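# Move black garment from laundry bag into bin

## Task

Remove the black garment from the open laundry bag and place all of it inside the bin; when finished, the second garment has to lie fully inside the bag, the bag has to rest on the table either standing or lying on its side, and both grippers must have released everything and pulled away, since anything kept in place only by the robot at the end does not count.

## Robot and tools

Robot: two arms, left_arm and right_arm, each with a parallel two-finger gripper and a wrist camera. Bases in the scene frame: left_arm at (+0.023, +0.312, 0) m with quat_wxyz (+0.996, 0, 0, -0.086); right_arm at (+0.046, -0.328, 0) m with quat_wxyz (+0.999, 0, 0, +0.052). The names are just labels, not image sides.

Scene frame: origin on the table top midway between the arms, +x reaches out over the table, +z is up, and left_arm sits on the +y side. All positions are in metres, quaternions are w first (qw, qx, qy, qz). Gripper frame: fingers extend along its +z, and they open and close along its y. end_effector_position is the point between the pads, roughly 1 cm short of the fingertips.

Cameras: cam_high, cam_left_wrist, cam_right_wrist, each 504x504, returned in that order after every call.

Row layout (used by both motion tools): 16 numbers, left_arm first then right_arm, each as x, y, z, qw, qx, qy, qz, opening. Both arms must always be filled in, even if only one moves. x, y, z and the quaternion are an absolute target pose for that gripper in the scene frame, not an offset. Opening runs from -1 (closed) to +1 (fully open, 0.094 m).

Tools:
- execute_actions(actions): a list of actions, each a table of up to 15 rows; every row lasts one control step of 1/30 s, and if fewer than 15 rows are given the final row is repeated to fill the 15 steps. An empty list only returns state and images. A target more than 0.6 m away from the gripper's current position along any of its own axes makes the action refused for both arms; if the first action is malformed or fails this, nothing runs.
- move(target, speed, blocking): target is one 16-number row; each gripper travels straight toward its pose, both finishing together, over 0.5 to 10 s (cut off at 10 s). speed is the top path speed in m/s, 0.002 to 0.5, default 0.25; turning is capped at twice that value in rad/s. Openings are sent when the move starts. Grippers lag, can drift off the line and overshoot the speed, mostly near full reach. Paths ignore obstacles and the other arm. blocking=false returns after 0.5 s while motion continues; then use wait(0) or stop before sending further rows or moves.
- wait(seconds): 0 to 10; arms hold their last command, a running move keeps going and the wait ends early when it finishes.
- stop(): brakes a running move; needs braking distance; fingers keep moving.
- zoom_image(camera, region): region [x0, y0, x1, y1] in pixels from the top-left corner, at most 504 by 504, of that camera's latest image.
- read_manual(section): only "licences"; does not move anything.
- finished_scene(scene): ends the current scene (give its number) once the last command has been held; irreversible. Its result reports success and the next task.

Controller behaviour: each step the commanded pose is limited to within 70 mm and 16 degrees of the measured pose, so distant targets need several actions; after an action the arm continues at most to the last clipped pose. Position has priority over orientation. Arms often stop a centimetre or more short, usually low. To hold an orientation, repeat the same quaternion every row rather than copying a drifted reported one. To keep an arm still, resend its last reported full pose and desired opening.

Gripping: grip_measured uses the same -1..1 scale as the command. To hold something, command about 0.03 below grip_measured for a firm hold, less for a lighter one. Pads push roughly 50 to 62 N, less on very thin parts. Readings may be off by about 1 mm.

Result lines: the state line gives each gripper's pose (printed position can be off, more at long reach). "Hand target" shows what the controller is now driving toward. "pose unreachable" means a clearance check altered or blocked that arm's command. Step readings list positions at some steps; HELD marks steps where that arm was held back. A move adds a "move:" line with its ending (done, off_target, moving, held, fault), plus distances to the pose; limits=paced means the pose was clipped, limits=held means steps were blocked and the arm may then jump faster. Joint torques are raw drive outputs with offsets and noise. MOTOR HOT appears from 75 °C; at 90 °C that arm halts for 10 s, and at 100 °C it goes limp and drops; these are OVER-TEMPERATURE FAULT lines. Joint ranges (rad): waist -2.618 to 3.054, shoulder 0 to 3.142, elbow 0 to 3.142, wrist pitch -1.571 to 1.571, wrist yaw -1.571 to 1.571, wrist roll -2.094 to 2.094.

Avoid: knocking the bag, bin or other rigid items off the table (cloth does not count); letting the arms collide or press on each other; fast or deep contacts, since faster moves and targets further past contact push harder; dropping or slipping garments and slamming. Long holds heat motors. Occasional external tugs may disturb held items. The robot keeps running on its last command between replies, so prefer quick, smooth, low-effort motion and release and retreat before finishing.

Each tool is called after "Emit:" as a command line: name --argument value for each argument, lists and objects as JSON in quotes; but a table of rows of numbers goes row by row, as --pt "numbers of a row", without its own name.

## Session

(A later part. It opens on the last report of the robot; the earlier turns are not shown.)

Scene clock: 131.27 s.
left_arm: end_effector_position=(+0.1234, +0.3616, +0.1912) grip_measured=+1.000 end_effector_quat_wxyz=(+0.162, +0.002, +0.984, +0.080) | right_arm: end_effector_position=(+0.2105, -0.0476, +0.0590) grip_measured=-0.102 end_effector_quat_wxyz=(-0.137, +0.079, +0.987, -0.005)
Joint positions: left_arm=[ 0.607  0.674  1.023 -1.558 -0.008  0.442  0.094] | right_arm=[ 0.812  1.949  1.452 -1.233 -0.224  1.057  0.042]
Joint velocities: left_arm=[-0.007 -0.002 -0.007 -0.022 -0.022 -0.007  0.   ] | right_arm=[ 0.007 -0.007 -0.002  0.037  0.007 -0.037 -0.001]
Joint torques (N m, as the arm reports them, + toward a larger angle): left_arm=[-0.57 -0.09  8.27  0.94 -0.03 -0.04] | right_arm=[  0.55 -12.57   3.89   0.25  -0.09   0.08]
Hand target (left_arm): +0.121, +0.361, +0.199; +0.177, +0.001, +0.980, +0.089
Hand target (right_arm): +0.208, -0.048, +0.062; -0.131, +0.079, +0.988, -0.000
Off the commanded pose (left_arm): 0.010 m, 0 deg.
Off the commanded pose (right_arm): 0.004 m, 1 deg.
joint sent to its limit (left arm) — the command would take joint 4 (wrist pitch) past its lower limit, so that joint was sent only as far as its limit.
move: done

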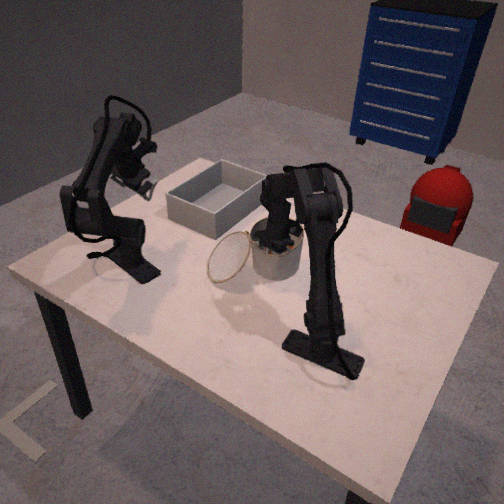

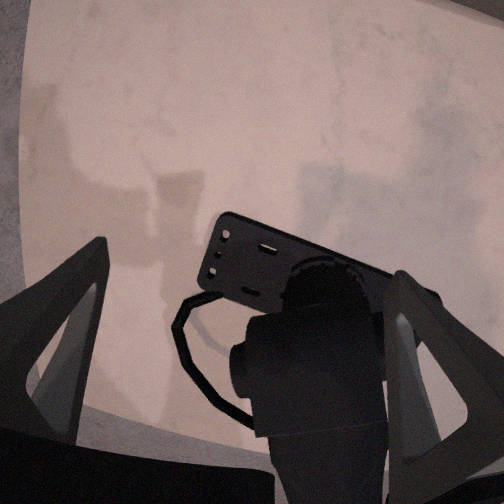

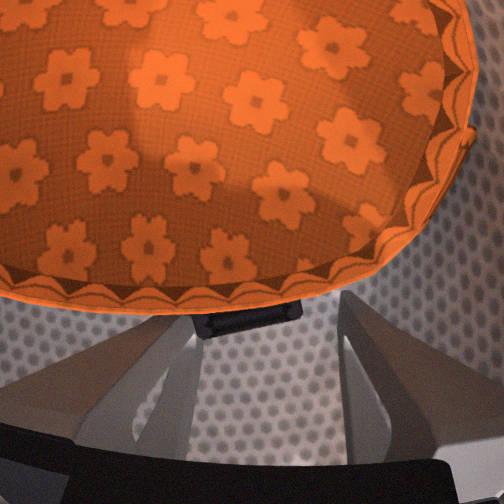

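Emit:
move --target '[0.12,0.36,0.2,0.16,0,0.984,0.083,1,0.212,-0.042,0.052,-0.13,0.0,0.991,0,-0.1]' --speed 0.04

Emit:
move --target '[0.12,0.36,0.2,0.16,0,0.984,0.083,1,0.212,-0.042,0.052,-0.13,0.0,0.991,0,-1]' --speed 0.04

Scene clock: 136.87 s.
left_arm: end_effector_position=(+0.1234, +0.3616, +0.1912) grip_measured=+1.000 end_effector_quat_wxyz=(+0.162, +0.002, +0.984, +0.080) | right_arm: end_effector_position=(+0.2085, -0.0456, +0.0516) grip_measured=-0.102 end_effector_quat_wxyz=(-0.141, +0.007, +0.990, -0.001)
Joint positions: left_arm=[ 0.607  0.674  1.023 -1.558 -0.008  0.442  0.094] | right_arm=[ 0.821  1.972  1.452 -1.224 -0.224  0.92   0.042]
Joint velocities: left_arm=[-0.002 -0.007 -0.017 -0.066  0.022  0.095  0.   ] | right_arm=[-0.002 -0.007  0.002 -0.022 -0.007  0.007 -0.001]
Joint torques (N m, as the arm reports them, + toward a larger angle): left_arm=[-0.71 -0.23  8.27  0.95 -0.08 -0.09] | right_arm=[  0.52 -10.14   6.28   0.21   0.04  -0.03]
Hand target (left_arm): +0.121, +0.361, +0.199; +0.177, +0.001, +0.980, +0.089
Hand target (right_arm): +0.212, -0.042, +0.052; -0.130, -0.000, +0.991, +0.000
Off the commanded pose (left_arm): 0.010 m, 0 deg.
Off the commanded pose (right_arm): 0.005 m, 1 deg.
joint sent to its limit (left arm) — the command would take joint 4 (wrist pitch) past its lower limit, so that joint was sent only as far as its limit.
move: done

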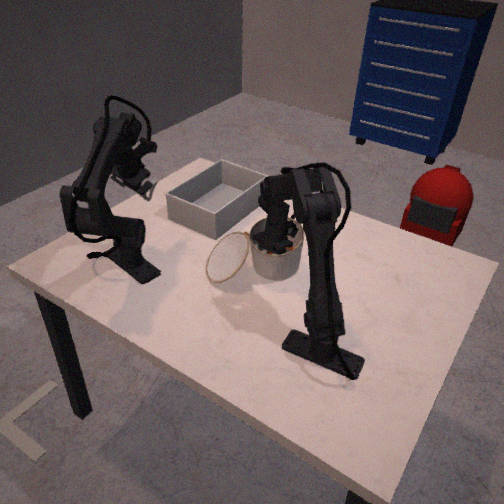

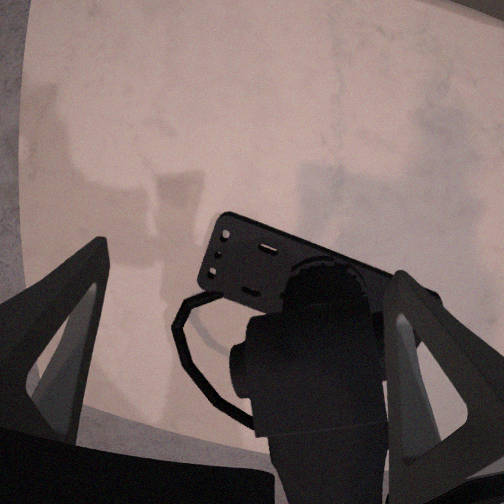

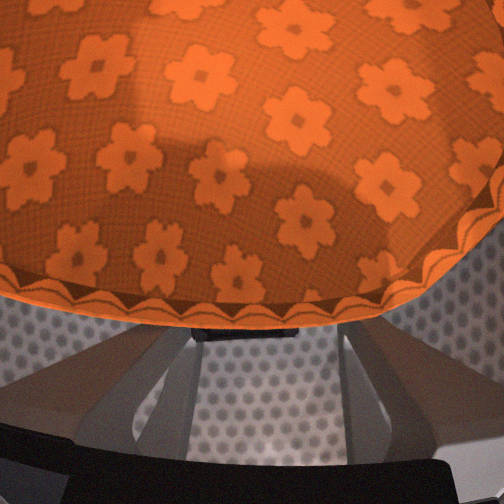

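Scene clock: 137.57 s.
left_arm: end_effector_position=(+0.1234, +0.3616, +0.1912) grip_measured=+1.000 end_effector_quat_wxyz=(+0.162, +0.002, +0.984, +0.080) | right_arm: end_effector_position=(+0.2085, -0.0456, +0.0516) grip_measured=-0.971 end_effector_quat_wxyz=(-0.141, +0.007, +0.990, -0.001)
Joint positions: left_arm=[ 0.607  0.674  1.023 -1.558 -0.008  0.442  0.094] | right_arm=[ 0.821  1.972  1.452 -1.224 -0.224  0.92   0.001]
Joint velocities: left_arm=[ 0.017 -0.002 -0.007  0.022 -0.066  0.007  0.   ] | right_arm=[-0.002 -0.007 -0.007 -0.022 -0.022  0.051  0.   ]
Joint torques (N m, as the arm reports them, + toward a larger angle): left_arm=[-0.68 -0.3   8.27  1.   -0.07 -0.13] | right_arm=[  0.5  -10.16   6.27   0.22   0.04  -0.06]
Hand target (left_arm): +0.121, +0.361, +0.199; +0.177, +0.001, +0.980, +0.089
Hand target (right_arm): +0.212, -0.042, +0.052; -0.130, +0.000, +0.991, -0.000
Off the commanded pose (left_arm): 0.010 m, 0 deg.
Off the commanded pose (right_arm): 0.005 m, 1 deg.
joint sent to its limit (left arm) — the command would take joint 4 (wrist pitch) past its lower limit, so that joint was sent only as far as its limit.
move: done

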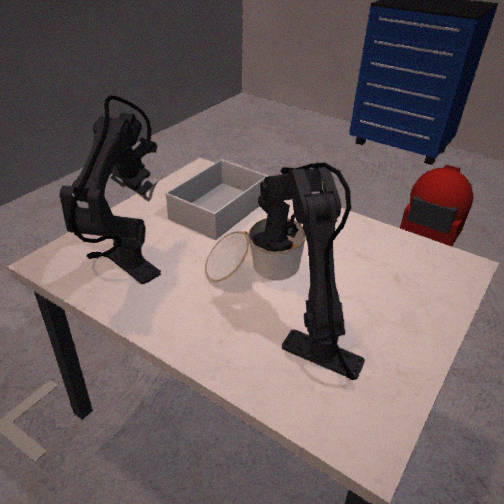

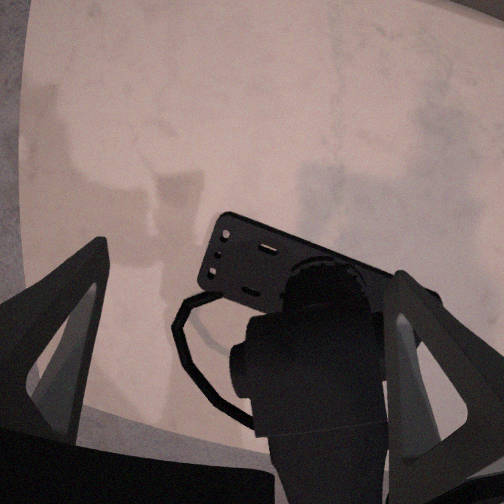

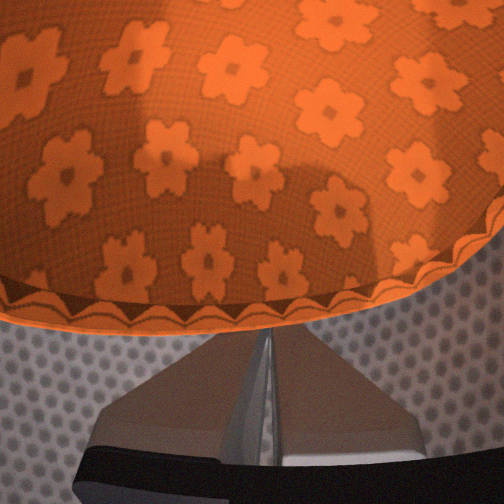

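Unclear; test lift.

Emit:
move --target '[0.12,0.36,0.2,0.16,0,0.984,0.083,1,0.218,-0.042,0.11,-0.1,0.0,0.995,0,-1]' --speed 0.04

Scene clock: 141.73 s.
left_arm: end_effector_position=(+0.1234, +0.3616, +0.1912) grip_measured=+1.000 end_effector_quat_wxyz=(+0.162, +0.002, +0.984, +0.080) | right_arm: end_effector_position=(+0.2151, -0.0471, +0.0946) grip_measured=-0.974 end_effector_quat_wxyz=(-0.116, +0.003, +0.993, -0.012)
Joint positions: left_arm=[ 0.607  0.674  1.023 -1.558 -0.008  0.442  0.094] | right_arm=[ 0.83   1.937  1.586 -1.378 -0.172  0.927  0.001]
Joint velocities: left_arm=[-0.007  0.002 -0.012  0.037 -0.007 -0.007  0.   ] | right_arm=[-0.002  0.002 -0.002 -0.007  0.022 -0.022  0.001]
Joint torques (N m, as the arm reports them, + toward a larger angle): left_arm=[-0.51 -0.3   8.39  1.   -0.06 -0.12] | right_arm=[  0.65 -12.95   8.31  -0.01   0.01   0.04]
Hand target (left_arm): +0.121, +0.361, +0.199; +0.177, +0.001, +0.980, +0.089
Hand target (right_arm): +0.217, -0.043, +0.110; -0.100, -0.001, +0.995, -0.000
Off the commanded pose (left_arm): 0.010 m, 0 deg.
Off the commanded pose (right_arm): 0.017 m, 2 deg.
joint sent to its limit (left arm) — the command would take joint 4 (wrist pitch) past its lower limit, so that joint was sent only as far as its limit.
move: off_target (right_arm)

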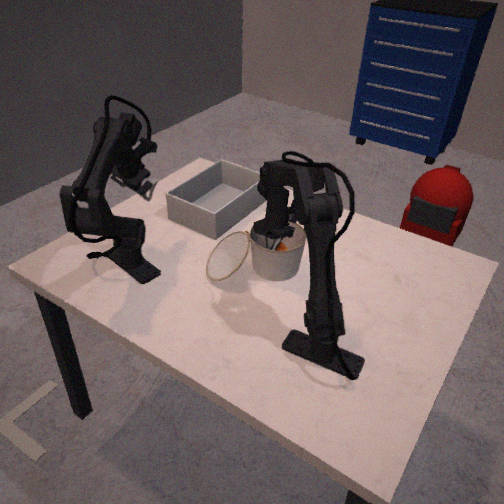

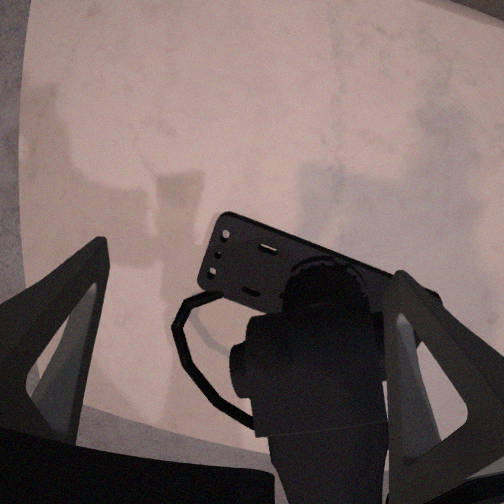

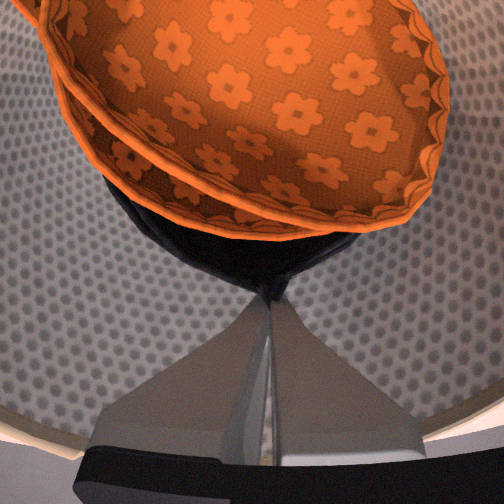

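Holding it. Continue.

Emit:
move --target '[0.12,0.36,0.2,0.16,0,0.984,0.083,1,0.225,-0.042,0.17,-0.05,0.0,0.999,0,-1]' --speed 0.03

Scene clock: 146.17 s.
left_arm: end_effector_position=(+0.1234, +0.3616, +0.1912) grip_measured=+1.000 end_effector_quat_wxyz=(+0.162, +0.002, +0.984, +0.080) | right_arm: end_effector_position=(+0.2229, -0.0450, +0.1548) grip_measured=-0.979 end_effector_quat_wxyz=(-0.065, +0.002, +0.998, -0.008)
Joint positions: left_arm=[ 0.607  0.674  1.023 -1.558 -0.008  0.442  0.094] | right_arm=[ 0.855  1.898  1.789 -1.549 -0.097  0.959  0.001]
Joint velocities: left_arm=[-0.027  0.012  0.012 -0.007  0.022  0.037  0.   ] | right_arm=[-0.017 -0.012  0.007 -0.022 -0.022 -0.037 -0.001]
Joint torques (N m, as the arm reports them, + toward a larger angle): left_arm=[-0.66 -0.35  8.52  0.99 -0.01 -0.09] | right_arm=[  0.61 -12.58   8.33   0.15   0.08   0.05]
Hand target (left_arm): +0.121, +0.361, +0.199; +0.177, +0.001, +0.980, +0.089
Hand target (right_arm): +0.223, -0.044, +0.170; -0.048, -0.001, +0.999, +0.004
Off the commanded pose (left_arm): 0.010 m, 0 deg.
Off the commanded pose (right_arm): 0.016 m, 2 deg.
joint sent to its limit (left arm) — the command would take joint 4 (wrist pitch) past its lower limit, so that joint was sent only as far as its limit.
joint sent to its limit (right arm) — the command would take joint 4 (wrist pitch) past its lower limit, so that joint was sent only as far as its limit.
move: off_target (right_arm)

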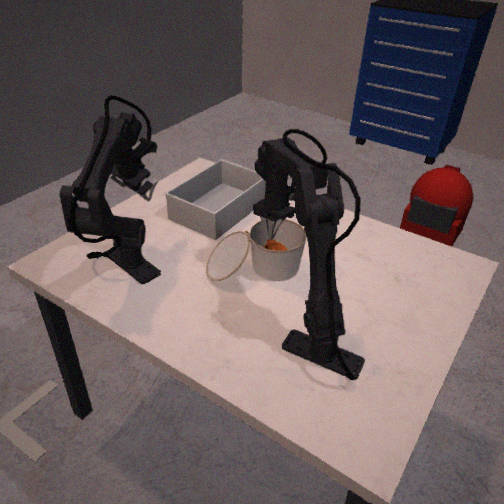

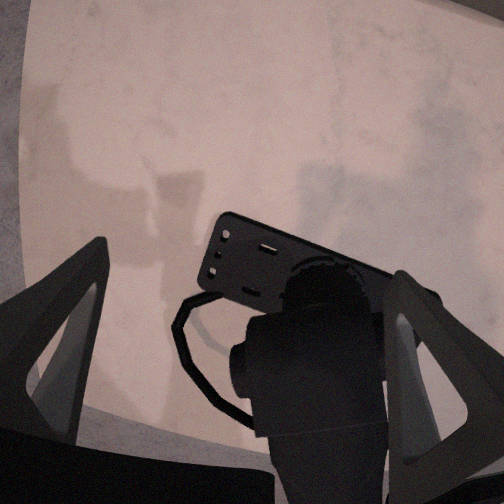

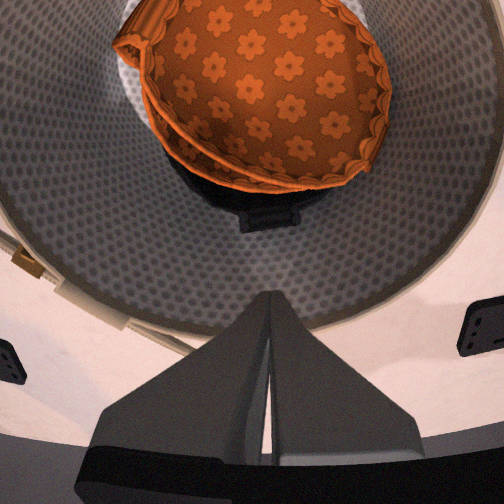

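Emit:
move --target '[0.12,0.36,0.2,0.16,0,0.984,0.083,1,0.212,-0.044,0.075,-0.13,-0.04,0.991,0,-0.05]' --speed 0.08

Emit:
move --target '[0.12,0.36,0.2,0.16,0,0.984,0.083,1,0.212,-0.044,0.045,-0.11,-0.04,0.993,0,-0.05]' --speed 0.04

Scene clock: 151.60 s.
left_arm: end_effector_position=(+0.1234, +0.3616, +0.1912) grip_measured=+1.000 end_effector_quat_wxyz=(+0.162, +0.002, +0.984, +0.080) | right_arm: end_effector_position=(+0.2097, -0.0455, +0.0761) grip_measured=-0.052 end_effector_quat_wxyz=(-0.133, -0.039, +0.990, -0.012)
Joint positions: left_arm=[ 0.607  0.674  1.023 -1.558 -0.008  0.442  0.094] | right_arm=[ 0.834  1.968  1.548 -1.338 -0.194  0.842  0.045]
Joint velocities: left_arm=[-0.007 -0.012 -0.002 -0.007 -0.051 -0.037  0.   ] | right_arm=[-0.007  0.007 -0.012  0.007  0.022  0.022  0.   ]
Joint torques (N m, as the arm reports them, + toward a larger angle): left_arm=[-0.68 -0.22  8.33  0.98 -0.02 -0.05] | right_arm=[ -0.64 -11.08   4.55   0.38  -0.19  -0.06]
Hand target (left_arm): +0.121, +0.361, +0.199; +0.177, +0.001, +0.980, +0.089
Hand target (right_arm): +0.213, -0.043, +0.075; -0.130, -0.039, +0.991, +0.000
Off the commanded pose (left_arm): 0.010 m, 0 deg.
Off the commanded pose (right_arm): 0.003 m, 1 deg.
joint sent to its limit (left arm) — the command would take joint 4 (wrist pitch) past its lower limit, so that joint was sent only as far as its limit.
move: done

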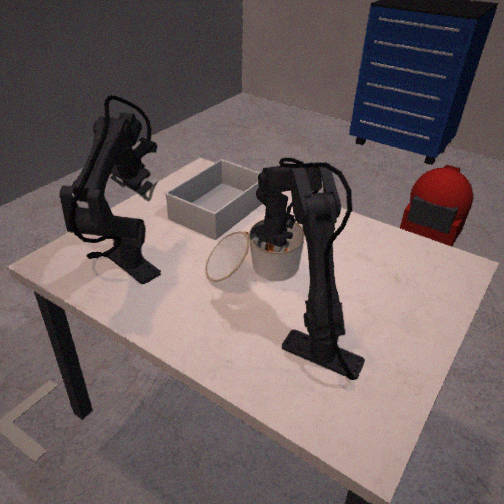

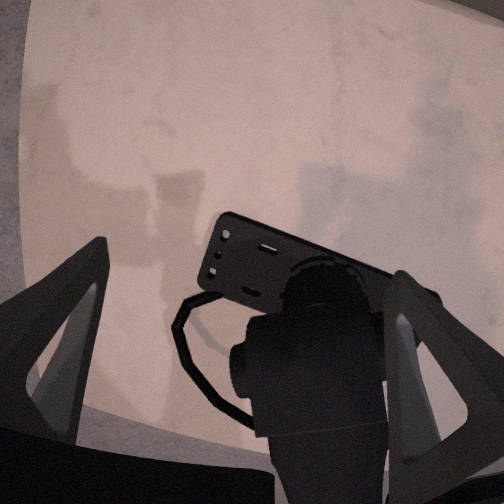

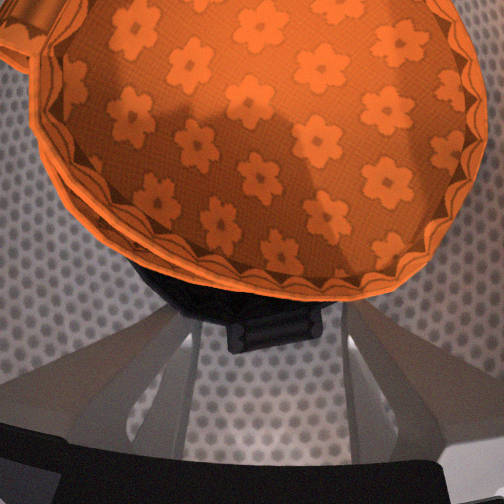

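Scene clock: 152.83 s.
left_arm: end_effector_position=(+0.1234, +0.3616, +0.1912) grip_measured=+1.000 end_effector_quat_wxyz=(+0.162, +0.002, +0.984, +0.080) | right_arm: end_effector_position=(+0.2062, -0.0506, +0.0496) grip_measured=-0.051 end_effector_quat_wxyz=(-0.133, -0.034, +0.990, -0.012)
Joint positions: left_arm=[ 0.607  0.674  1.023 -1.558 -0.008  0.442  0.094] | right_arm=[ 0.834  1.968  1.44  -1.229 -0.193  0.851  0.045]
Joint velocities: left_arm=[ 0.002 -0.007  0.002  0.037 -0.037  0.139  0.   ] | right_arm=[-0.007 -0.007  0.012 -0.051 -0.037  0.066 -0.001]
Joint torques (N m, as the arm reports them, + toward a larger angle): left_arm=[-0.51 -0.13  8.15  0.97  0.02 -0.08] | right_arm=[  0.66 -10.96   4.03   0.68   0.12   0.01]
Hand target (left_arm): +0.121, +0.361, +0.199; +0.177, +0.001, +0.980, +0.089
Hand target (right_arm): +0.212, -0.043, +0.046; -0.111, -0.040, +0.993, -0.000
Off the commanded pose (left_arm): 0.010 m, 0 deg.
Off the commanded pose (right_arm): 0.010 m, 3 deg.
joint sent to its limit (left arm) — the command would take joint 4 (wrist pitch) past its lower limit, so that joint was sent only as far as its limit.
move: off_target (right_arm)

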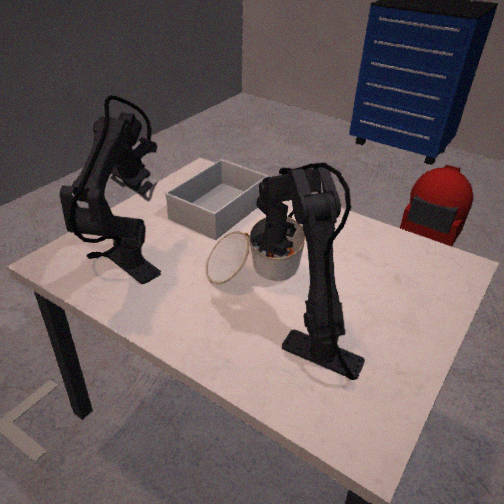

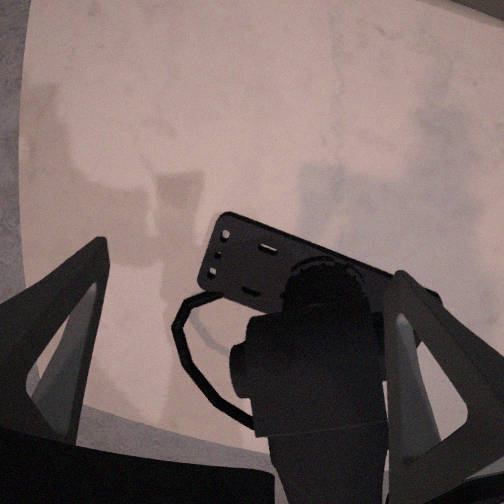

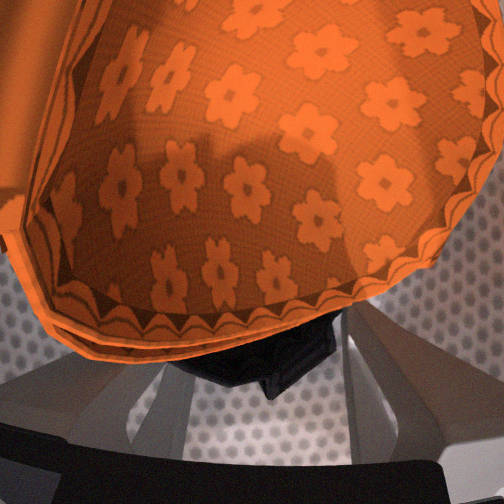

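Emit:
move --target '[0.12,0.36,0.2,0.16,0,0.984,0.083,1,0.208,-0.05,0.05,-0.13,-0.04,0.991,0,-1]' --speed 0.04

Emit:
move --target '[0.12,0.36,0.2,0.16,0,0.984,0.083,1,0.218,-0.044,0.13,-0.09,-0.04,0.995,0,-1]' --speed 0.035

Scene clock: 156.87 s.
left_arm: end_effector_position=(+0.1234, +0.3616, +0.1912) grip_measured=+1.000 end_effector_quat_wxyz=(+0.162, +0.002, +0.984, +0.080) | right_arm: end_effector_position=(+0.2060, -0.0501, +0.0496) grip_measured=-0.938 end_effector_quat_wxyz=(-0.134, -0.041, +0.990, -0.010)
Joint positions: left_arm=[ 0.607  0.674  1.023 -1.558 -0.008  0.442  0.094] | right_arm=[ 0.834  1.968  1.44  -1.228 -0.196  0.837  0.003]
Joint velocities: left_arm=[-0.002  0.007 -0.007 -0.066 -0.022  0.022  0.   ] | right_arm=[-0.002  0.012  0.017 -0.007  0.051 -0.051 -0.001]
Joint torques (N m, as the arm reports them, + toward a larger angle): left_arm=[-0.7  -0.05  8.37  0.97 -0.03 -0.07] | right_arm=[ -0.65 -11.94   3.81   0.33  -0.17  -0.05]
Hand target (left_arm): +0.121, +0.361, +0.199; +0.177, +0.001, +0.980, +0.089
Hand target (right_arm): +0.208, -0.050, +0.050; -0.130, -0.040, +0.991, -0.000
Off the commanded pose (left_arm): 0.010 m, 0 deg.
Off the commanded pose (right_arm): 0.002 m, 1 deg.
joint sent to its limit (left arm) — the command would take joint 4 (wrist pitch) past its lower limit, so that joint was sent only as far as its limit.
move: done

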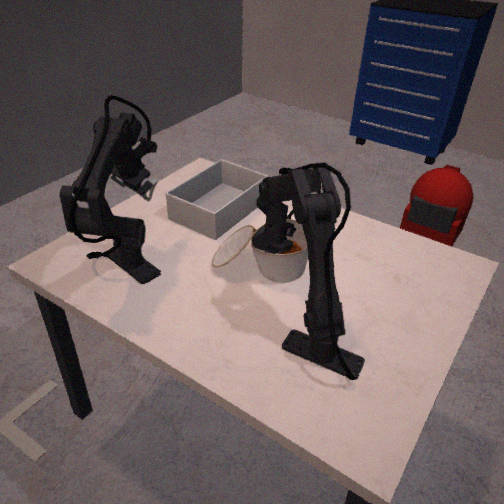

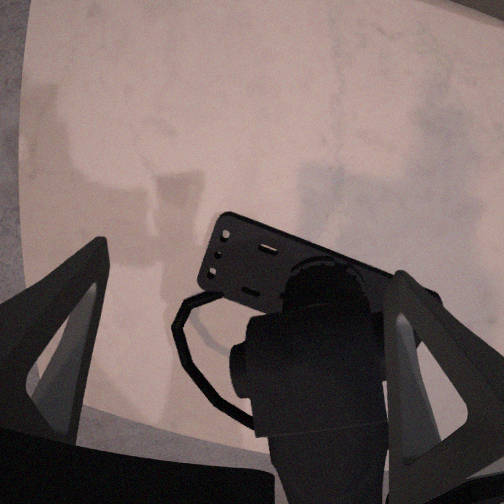

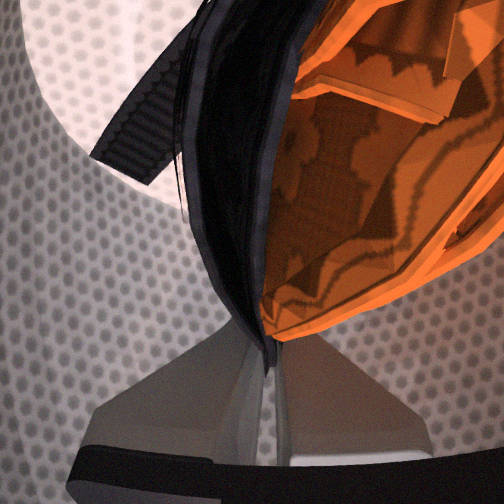

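Scene clock: 159.53 s.
left_arm: end_effector_position=(+0.1234, +0.3616, +0.1912) grip_measured=+1.000 end_effector_quat_wxyz=(+0.162, +0.002, +0.984, +0.080) | right_arm: end_effector_position=(+0.2158, -0.0484, +0.1143) grip_measured=-0.938 end_effector_quat_wxyz=(-0.108, -0.036, +0.993, -0.010)
Joint positions: left_arm=[ 0.607  0.674  1.023 -1.558 -0.008  0.442  0.094] | right_arm=[ 0.834  1.922  1.647 -1.446 -0.156  0.854  0.003]
Joint velocities: left_arm=[ 0.012 -0.012 -0.007 -0.022  0.007 -0.066  0.   ] | right_arm=[ 0.012  0.002 -0.017 -0.095 -0.037 -0.007  0.001]
Joint torques (N m, as the arm reports them, + toward a larger angle): left_arm=[-0.65 -0.3   8.22  0.98 -0.07 -0.1 ] | right_arm=[  0.84 -12.97   8.42   0.     0.06   0.05]
Hand target (left_arm): +0.121, +0.361, +0.199; +0.177, +0.001, +0.980, +0.089
Hand target (right_arm): +0.216, -0.046, +0.130; -0.090, -0.041, +0.995, +0.000
Off the commanded pose (left_arm): 0.010 m, 0 deg.
Off the commanded pose (right_arm): 0.016 m, 2 deg.
joint sent to its limit (left arm) — the command would take joint 4 (wrist pitch) past its lower limit, so that joint was sent only as far as its limit.
move: off_target (right_arm)

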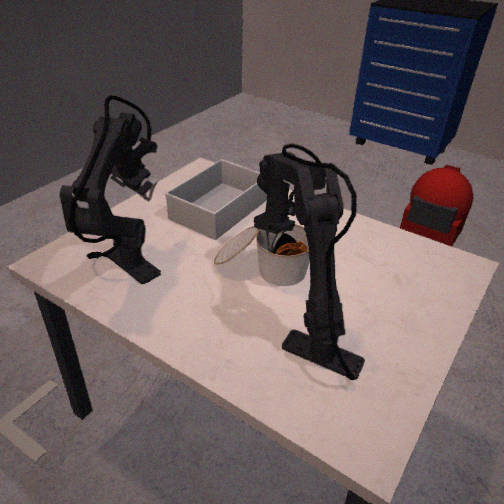

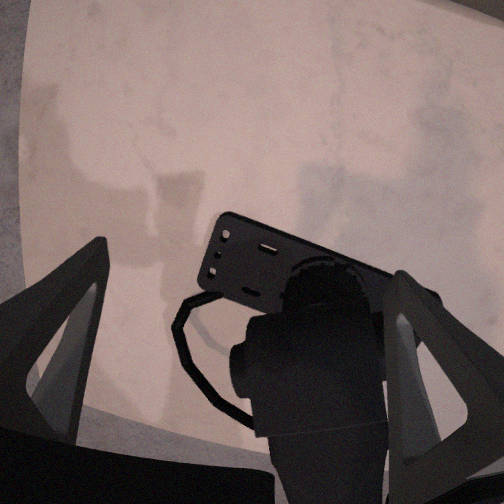

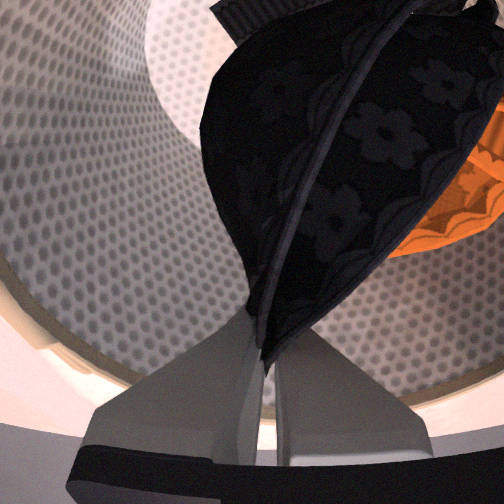

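Emit:
move --target '[0.12,0.36,0.2,0.16,0,0.984,0.083,1,0.225,-0.03,0.22,-0.02,-0.2,0.978,0.05,-1]' --speed 0.04

Emit:
zoom_image --camera "cam_high" --region '[200, 170, 330, 300]'

Scene clock: 168.20 s.
left_arm: end_effector_position=(+0.1234, +0.3616, +0.1912) grip_measured=+1.000 end_effector_quat_wxyz=(+0.162, +0.002, +0.984, +0.080) | right_arm: end_effector_position=(+0.2230, -0.0330, +0.2035) grip_measured=-0.938 end_effector_quat_wxyz=(-0.012, -0.191, +0.979, +0.068)
Joint positions: left_arm=[ 0.607  0.674  1.023 -1.558 -0.008  0.442  0.094] | right_arm=[ 0.866  1.813  1.875 -1.554 -0.114  0.589  0.003]
Joint velocities: left_arm=[ 0.002 -0.012 -0.007 -0.007 -0.007  0.051  0.   ] | right_arm=[-0.002  0.002 -0.002 -0.007 -0.066 -0.022  0.001]
Joint torques (N m, as the arm reports them, + toward a larger angle): left_arm=[-0.83 -0.19  8.26  1.   -0.03 -0.04] | right_arm=[  0.64 -11.95   8.59   0.5    0.08  -0.08]
Hand target (left_arm): +0.121, +0.361, +0.199; +0.177, +0.001, +0.980, +0.089
Hand target (right_arm): +0.223, -0.032, +0.220; +0.010, -0.199, +0.977, +0.081
Off the commanded pose (left_arm): 0.010 m, 0 deg.
Off the commanded pose (right_arm): 0.017 m, 2 deg.
joint sent to its limit (left arm) — the command would take joint 4 (wrist pitch) past its lower limit, so that joint was sent only as far as its limit.
joint sent to its limit (right arm) — the command would take joint 4 (wrist pitch) past its lower limit, so that joint was sent only as far as its limit.
move: off_target (right_arm)

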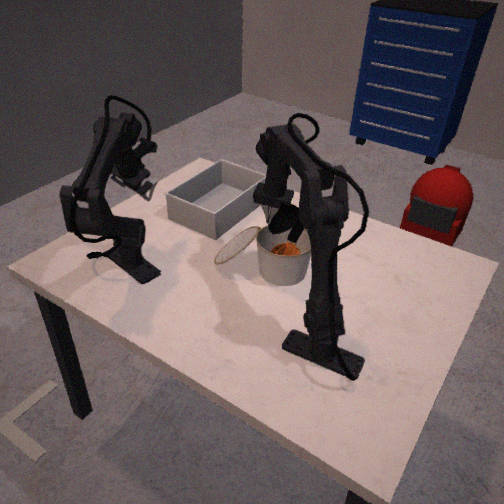

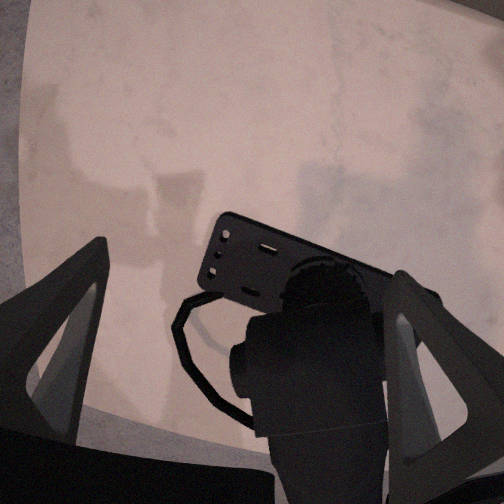

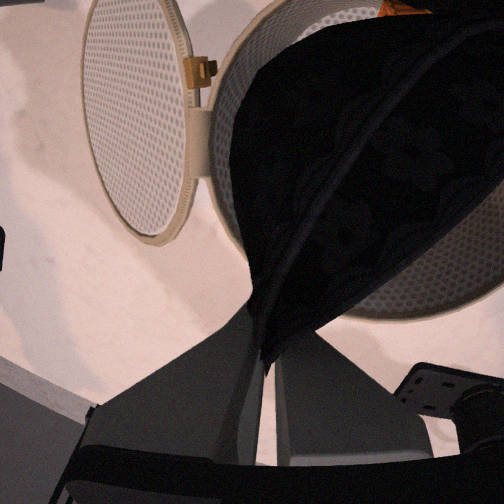

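Region (200, 170, 330, 300) of cam_high's 504x504 image, scaled by 3.877, with more detail than that image has.

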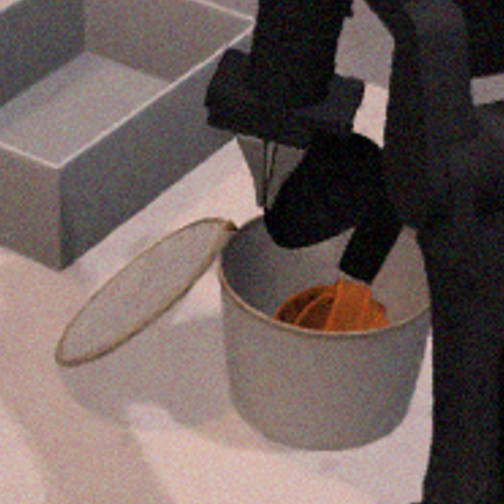

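Emit:
move --target '[0.12,0.36,0.2,0.16,0,0.984,0.083,1,0.225,-0.02,0.27,0.08,-0.25,0.955,0.13,-1]' --speed 0.05

Emit:
zoom_image --camera "cam_high" --region '[200, 170, 330, 300]'

Scene clock: 174.20 s.
left_arm: end_effector_position=(+0.1234, +0.3616, +0.1912) grip_measured=+1.000 end_effector_quat_wxyz=(+0.162, +0.002, +0.984, +0.080) | right_arm: end_effector_position=(+0.2250, -0.0210, +0.2530) grip_measured=-0.938 end_effector_quat_wxyz=(+0.059, -0.245, +0.961, +0.118)
Joint positions: left_arm=[ 0.607  0.674  1.023 -1.558 -0.008  0.442  0.094] | right_arm=[ 0.891  1.761  1.995 -1.557 -0.093  0.508  0.003]
Joint velocities: left_arm=[-0.017 -0.002 -0.002 -0.066 -0.007  0.007  0.   ] | right_arm=[ 0.002 -0.017 -0.002 -0.095 -0.051  0.066  0.001]
Joint torques (N m, as the arm reports them, + toward a larger angle): left_arm=[-0.51 -0.38  8.45  0.93 -0.01 -0.1 ] | right_arm=[  0.62 -11.24   8.48   0.83   0.07  -0.08]
Hand target (left_arm): +0.121, +0.361, +0.199; +0.177, +0.001, +0.980, +0.089
Hand target (right_arm): +0.224, -0.022, +0.270; +0.081, -0.251, +0.956, +0.131
Off the commanded pose (left_arm): 0.010 m, 0 deg.
Off the commanded pose (right_arm): 0.017 m, 3 deg.
joint sent to its limit (left arm) — the command would take joint 4 (wrist pitch) past its lower limit, so that joint was sent only as far as its limit.
joint sent to its limit (right arm) — the command would take joint 4 (wrist pitch) past its lower limit, so that joint was sent only as far as its limit.
move: off_target (right_arm)

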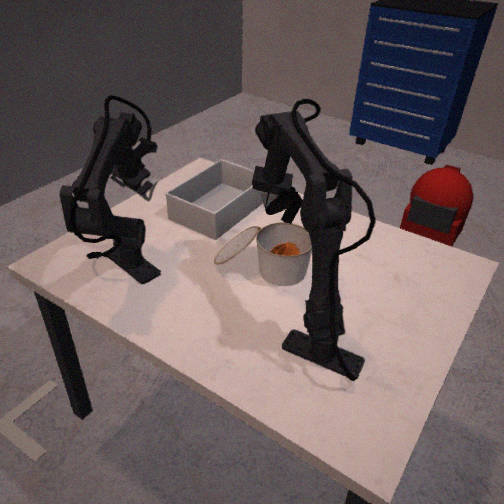

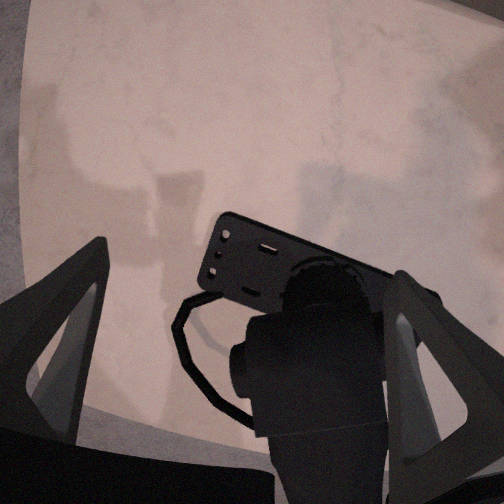

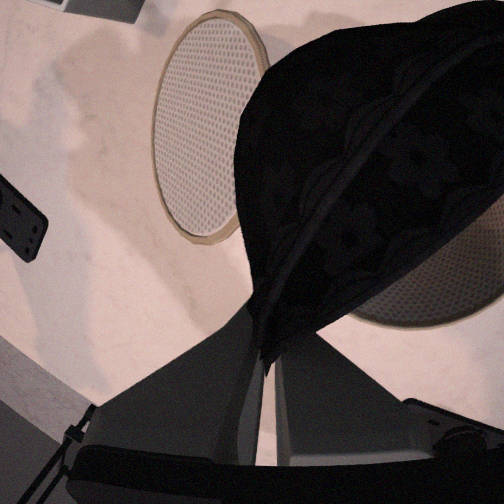

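Region (200, 170, 330, 300) of cam_high's 504x504 image, scaled by 3.877, with more detail than that image has.

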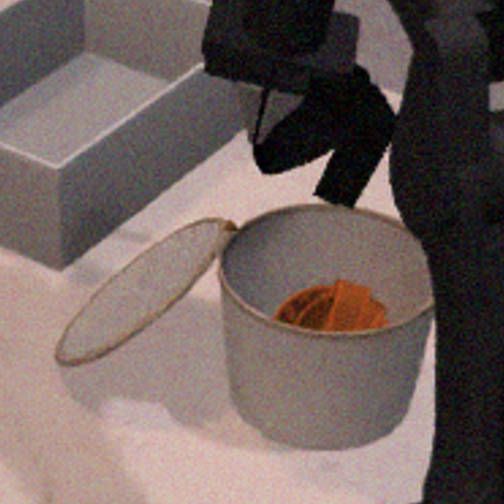

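Emit:
move --target '[0.12,0.36,0.2,0.16,0,0.984,0.083,1,0.33,0.25,0.26,0.392,-0.47,0.752,0.245,-1]' --speed 0.12

Emit:
zoom_image --camera "cam_high" --region '[140, 110, 320, 290]'

Scene clock: 183.80 s.
left_arm: end_effector_position=(+0.1234, +0.3616, +0.1912) grip_measured=+1.000 end_effector_quat_wxyz=(+0.162, +0.002, +0.984, +0.080) | right_arm: end_effector_position=(+0.3275, +0.2423, +0.2426) grip_measured=-0.939 end_effector_quat_wxyz=(+0.371, -0.475, +0.766, +0.225)
Joint positions: left_arm=[ 0.607  0.674  1.023 -1.558 -0.008  0.442  0.094] | right_arm=[ 1.01   2.359  2.496 -0.81   0.01  -0.     0.003]
Joint velocities: left_arm=[ 0.017 -0.007  0.002  0.007 -0.051 -0.051  0.   ] | right_arm=[ 0.002  0.007 -0.007 -0.081  0.007 -0.037 -0.002]
Joint torques (N m, as the arm reports them, + toward a larger angle): left_arm=[-0.45 -0.28  8.39  0.97 -0.08 -0.12] | right_arm=[  0.57 -15.94   9.97   2.02  -0.09  -0.06]
Hand target (left_arm): +0.121, +0.361, +0.199; +0.177, +0.001, +0.980, +0.089
Hand target (right_arm): +0.324, +0.249, +0.266; +0.392, -0.474, +0.750, +0.243
Off the commanded pose (left_arm): 0.010 m, 0 deg.
Off the commanded pose (right_arm): 0.019 m, 4 deg.
joint sent to its limit (left arm) — the command would take joint 4 (wrist pitch) past its lower limit, so that joint was sent only as far as its limit.
move: off_target (right_arm)

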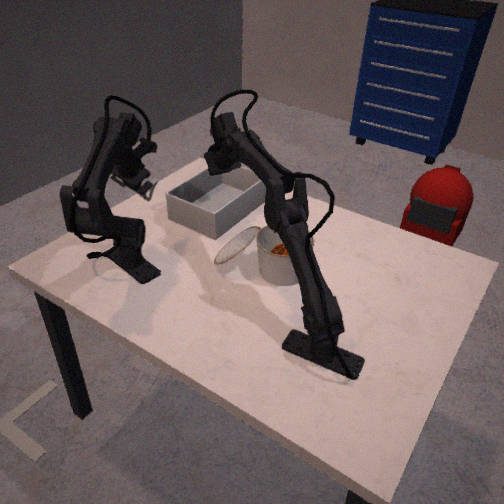

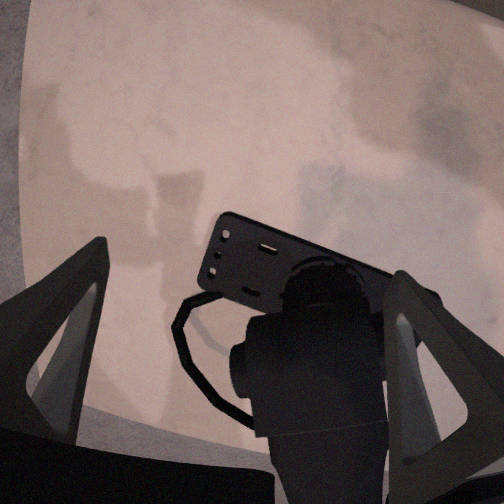

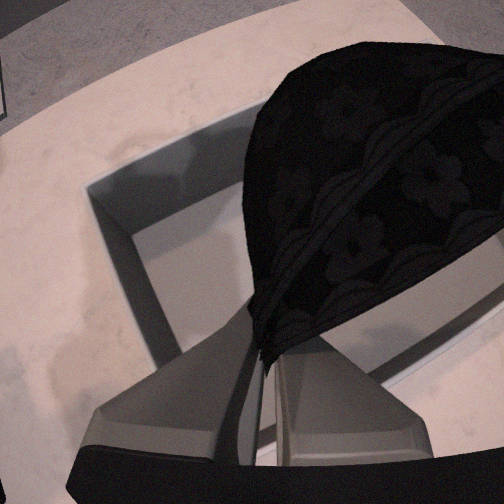

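Region (140, 110, 320, 290) of cam_high's 504x504 image, scaled by 2.800, with more detail than that image has.

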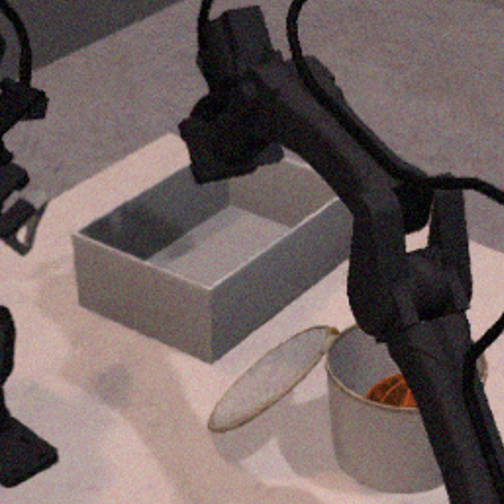

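Emit:
move --target '[0.12,0.36,0.2,0.16,0,0.984,0.083,1,0.36,0.265,0.18,0.392,-0.46,0.758,0.24,-1]' --speed 0.06

Emit:
zoom_image --camera "cam_high" --region '[140, 110, 320, 290]'

Scene clock: 190.07 s.
left_arm: end_effector_position=(+0.1234, +0.3616, +0.1912) grip_measured=+1.000 end_effector_quat_wxyz=(+0.162, +0.002, +0.984, +0.080) | right_arm: end_effector_position=(+0.3553, +0.2644, +0.1652) grip_measured=-0.939 end_effector_quat_wxyz=(+0.376, -0.466, +0.768, +0.228)
Joint positions: left_arm=[ 0.607  0.674  1.023 -1.558 -0.008  0.442  0.094] | right_arm=[ 0.984  2.439  2.312 -0.534 -0.002 -0.     0.003]
Joint velocities: left_arm=[ 0.007  0.007 -0.002 -0.037  0.051  0.081  0.   ] | right_arm=[ 0.007 -0.007 -0.002 -0.037 -0.051 -0.007  0.   ]
Joint torques (N m, as the arm reports them, + toward a larger angle): left_arm=[-0.7  -0.38  8.29  0.99 -0.1  -0.06] | right_arm=[ -0.56 -17.94   7.11   2.14  -0.1   -0.06]
Hand target (left_arm): +0.121, +0.361, +0.199; +0.177, +0.001, +0.980, +0.089
Hand target (right_arm): +0.360, +0.266, +0.181; +0.393, -0.461, +0.759, +0.239
Off the commanded pose (left_arm): 0.010 m, 0 deg.
Off the commanded pose (right_arm): 0.016 m, 3 deg.
joint sent to its limit (left arm) — the command would take joint 4 (wrist pitch) past its lower limit, so that joint was sent only as far as its limit.
move: off_target (right_arm)

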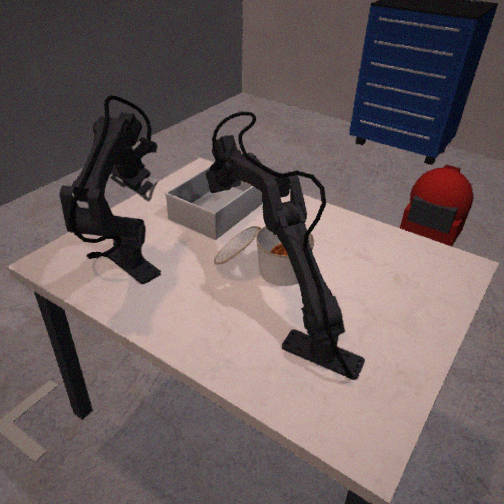

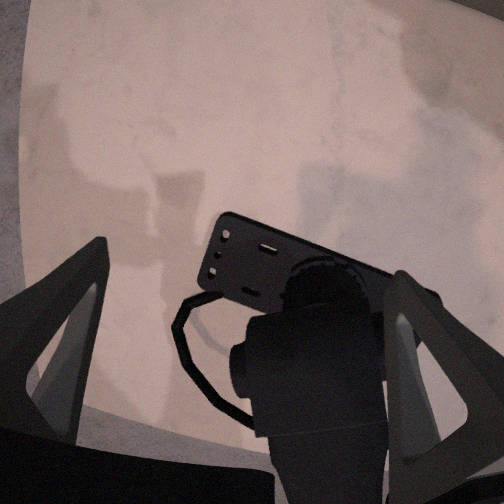

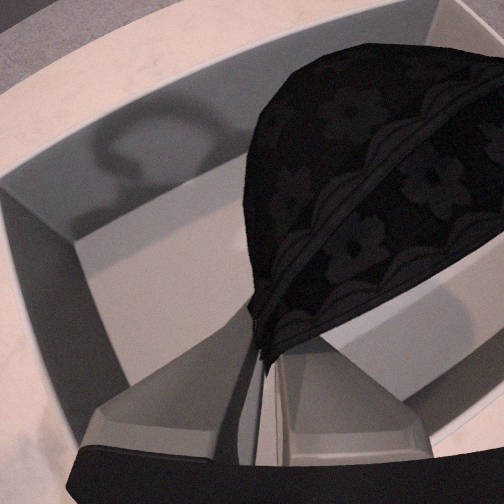

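Region (140, 110, 320, 290) of cam_high's 504x504 image, scaled by 2.800, with more detail than that image has.

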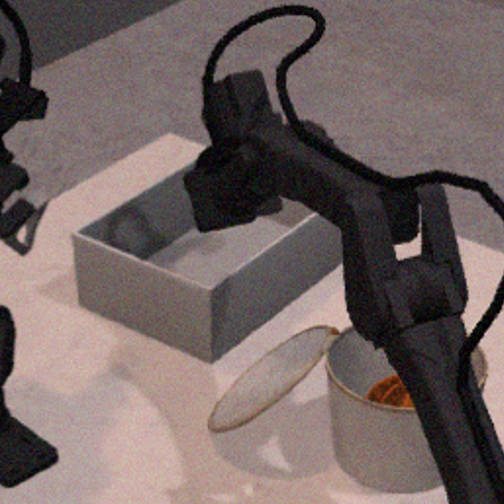

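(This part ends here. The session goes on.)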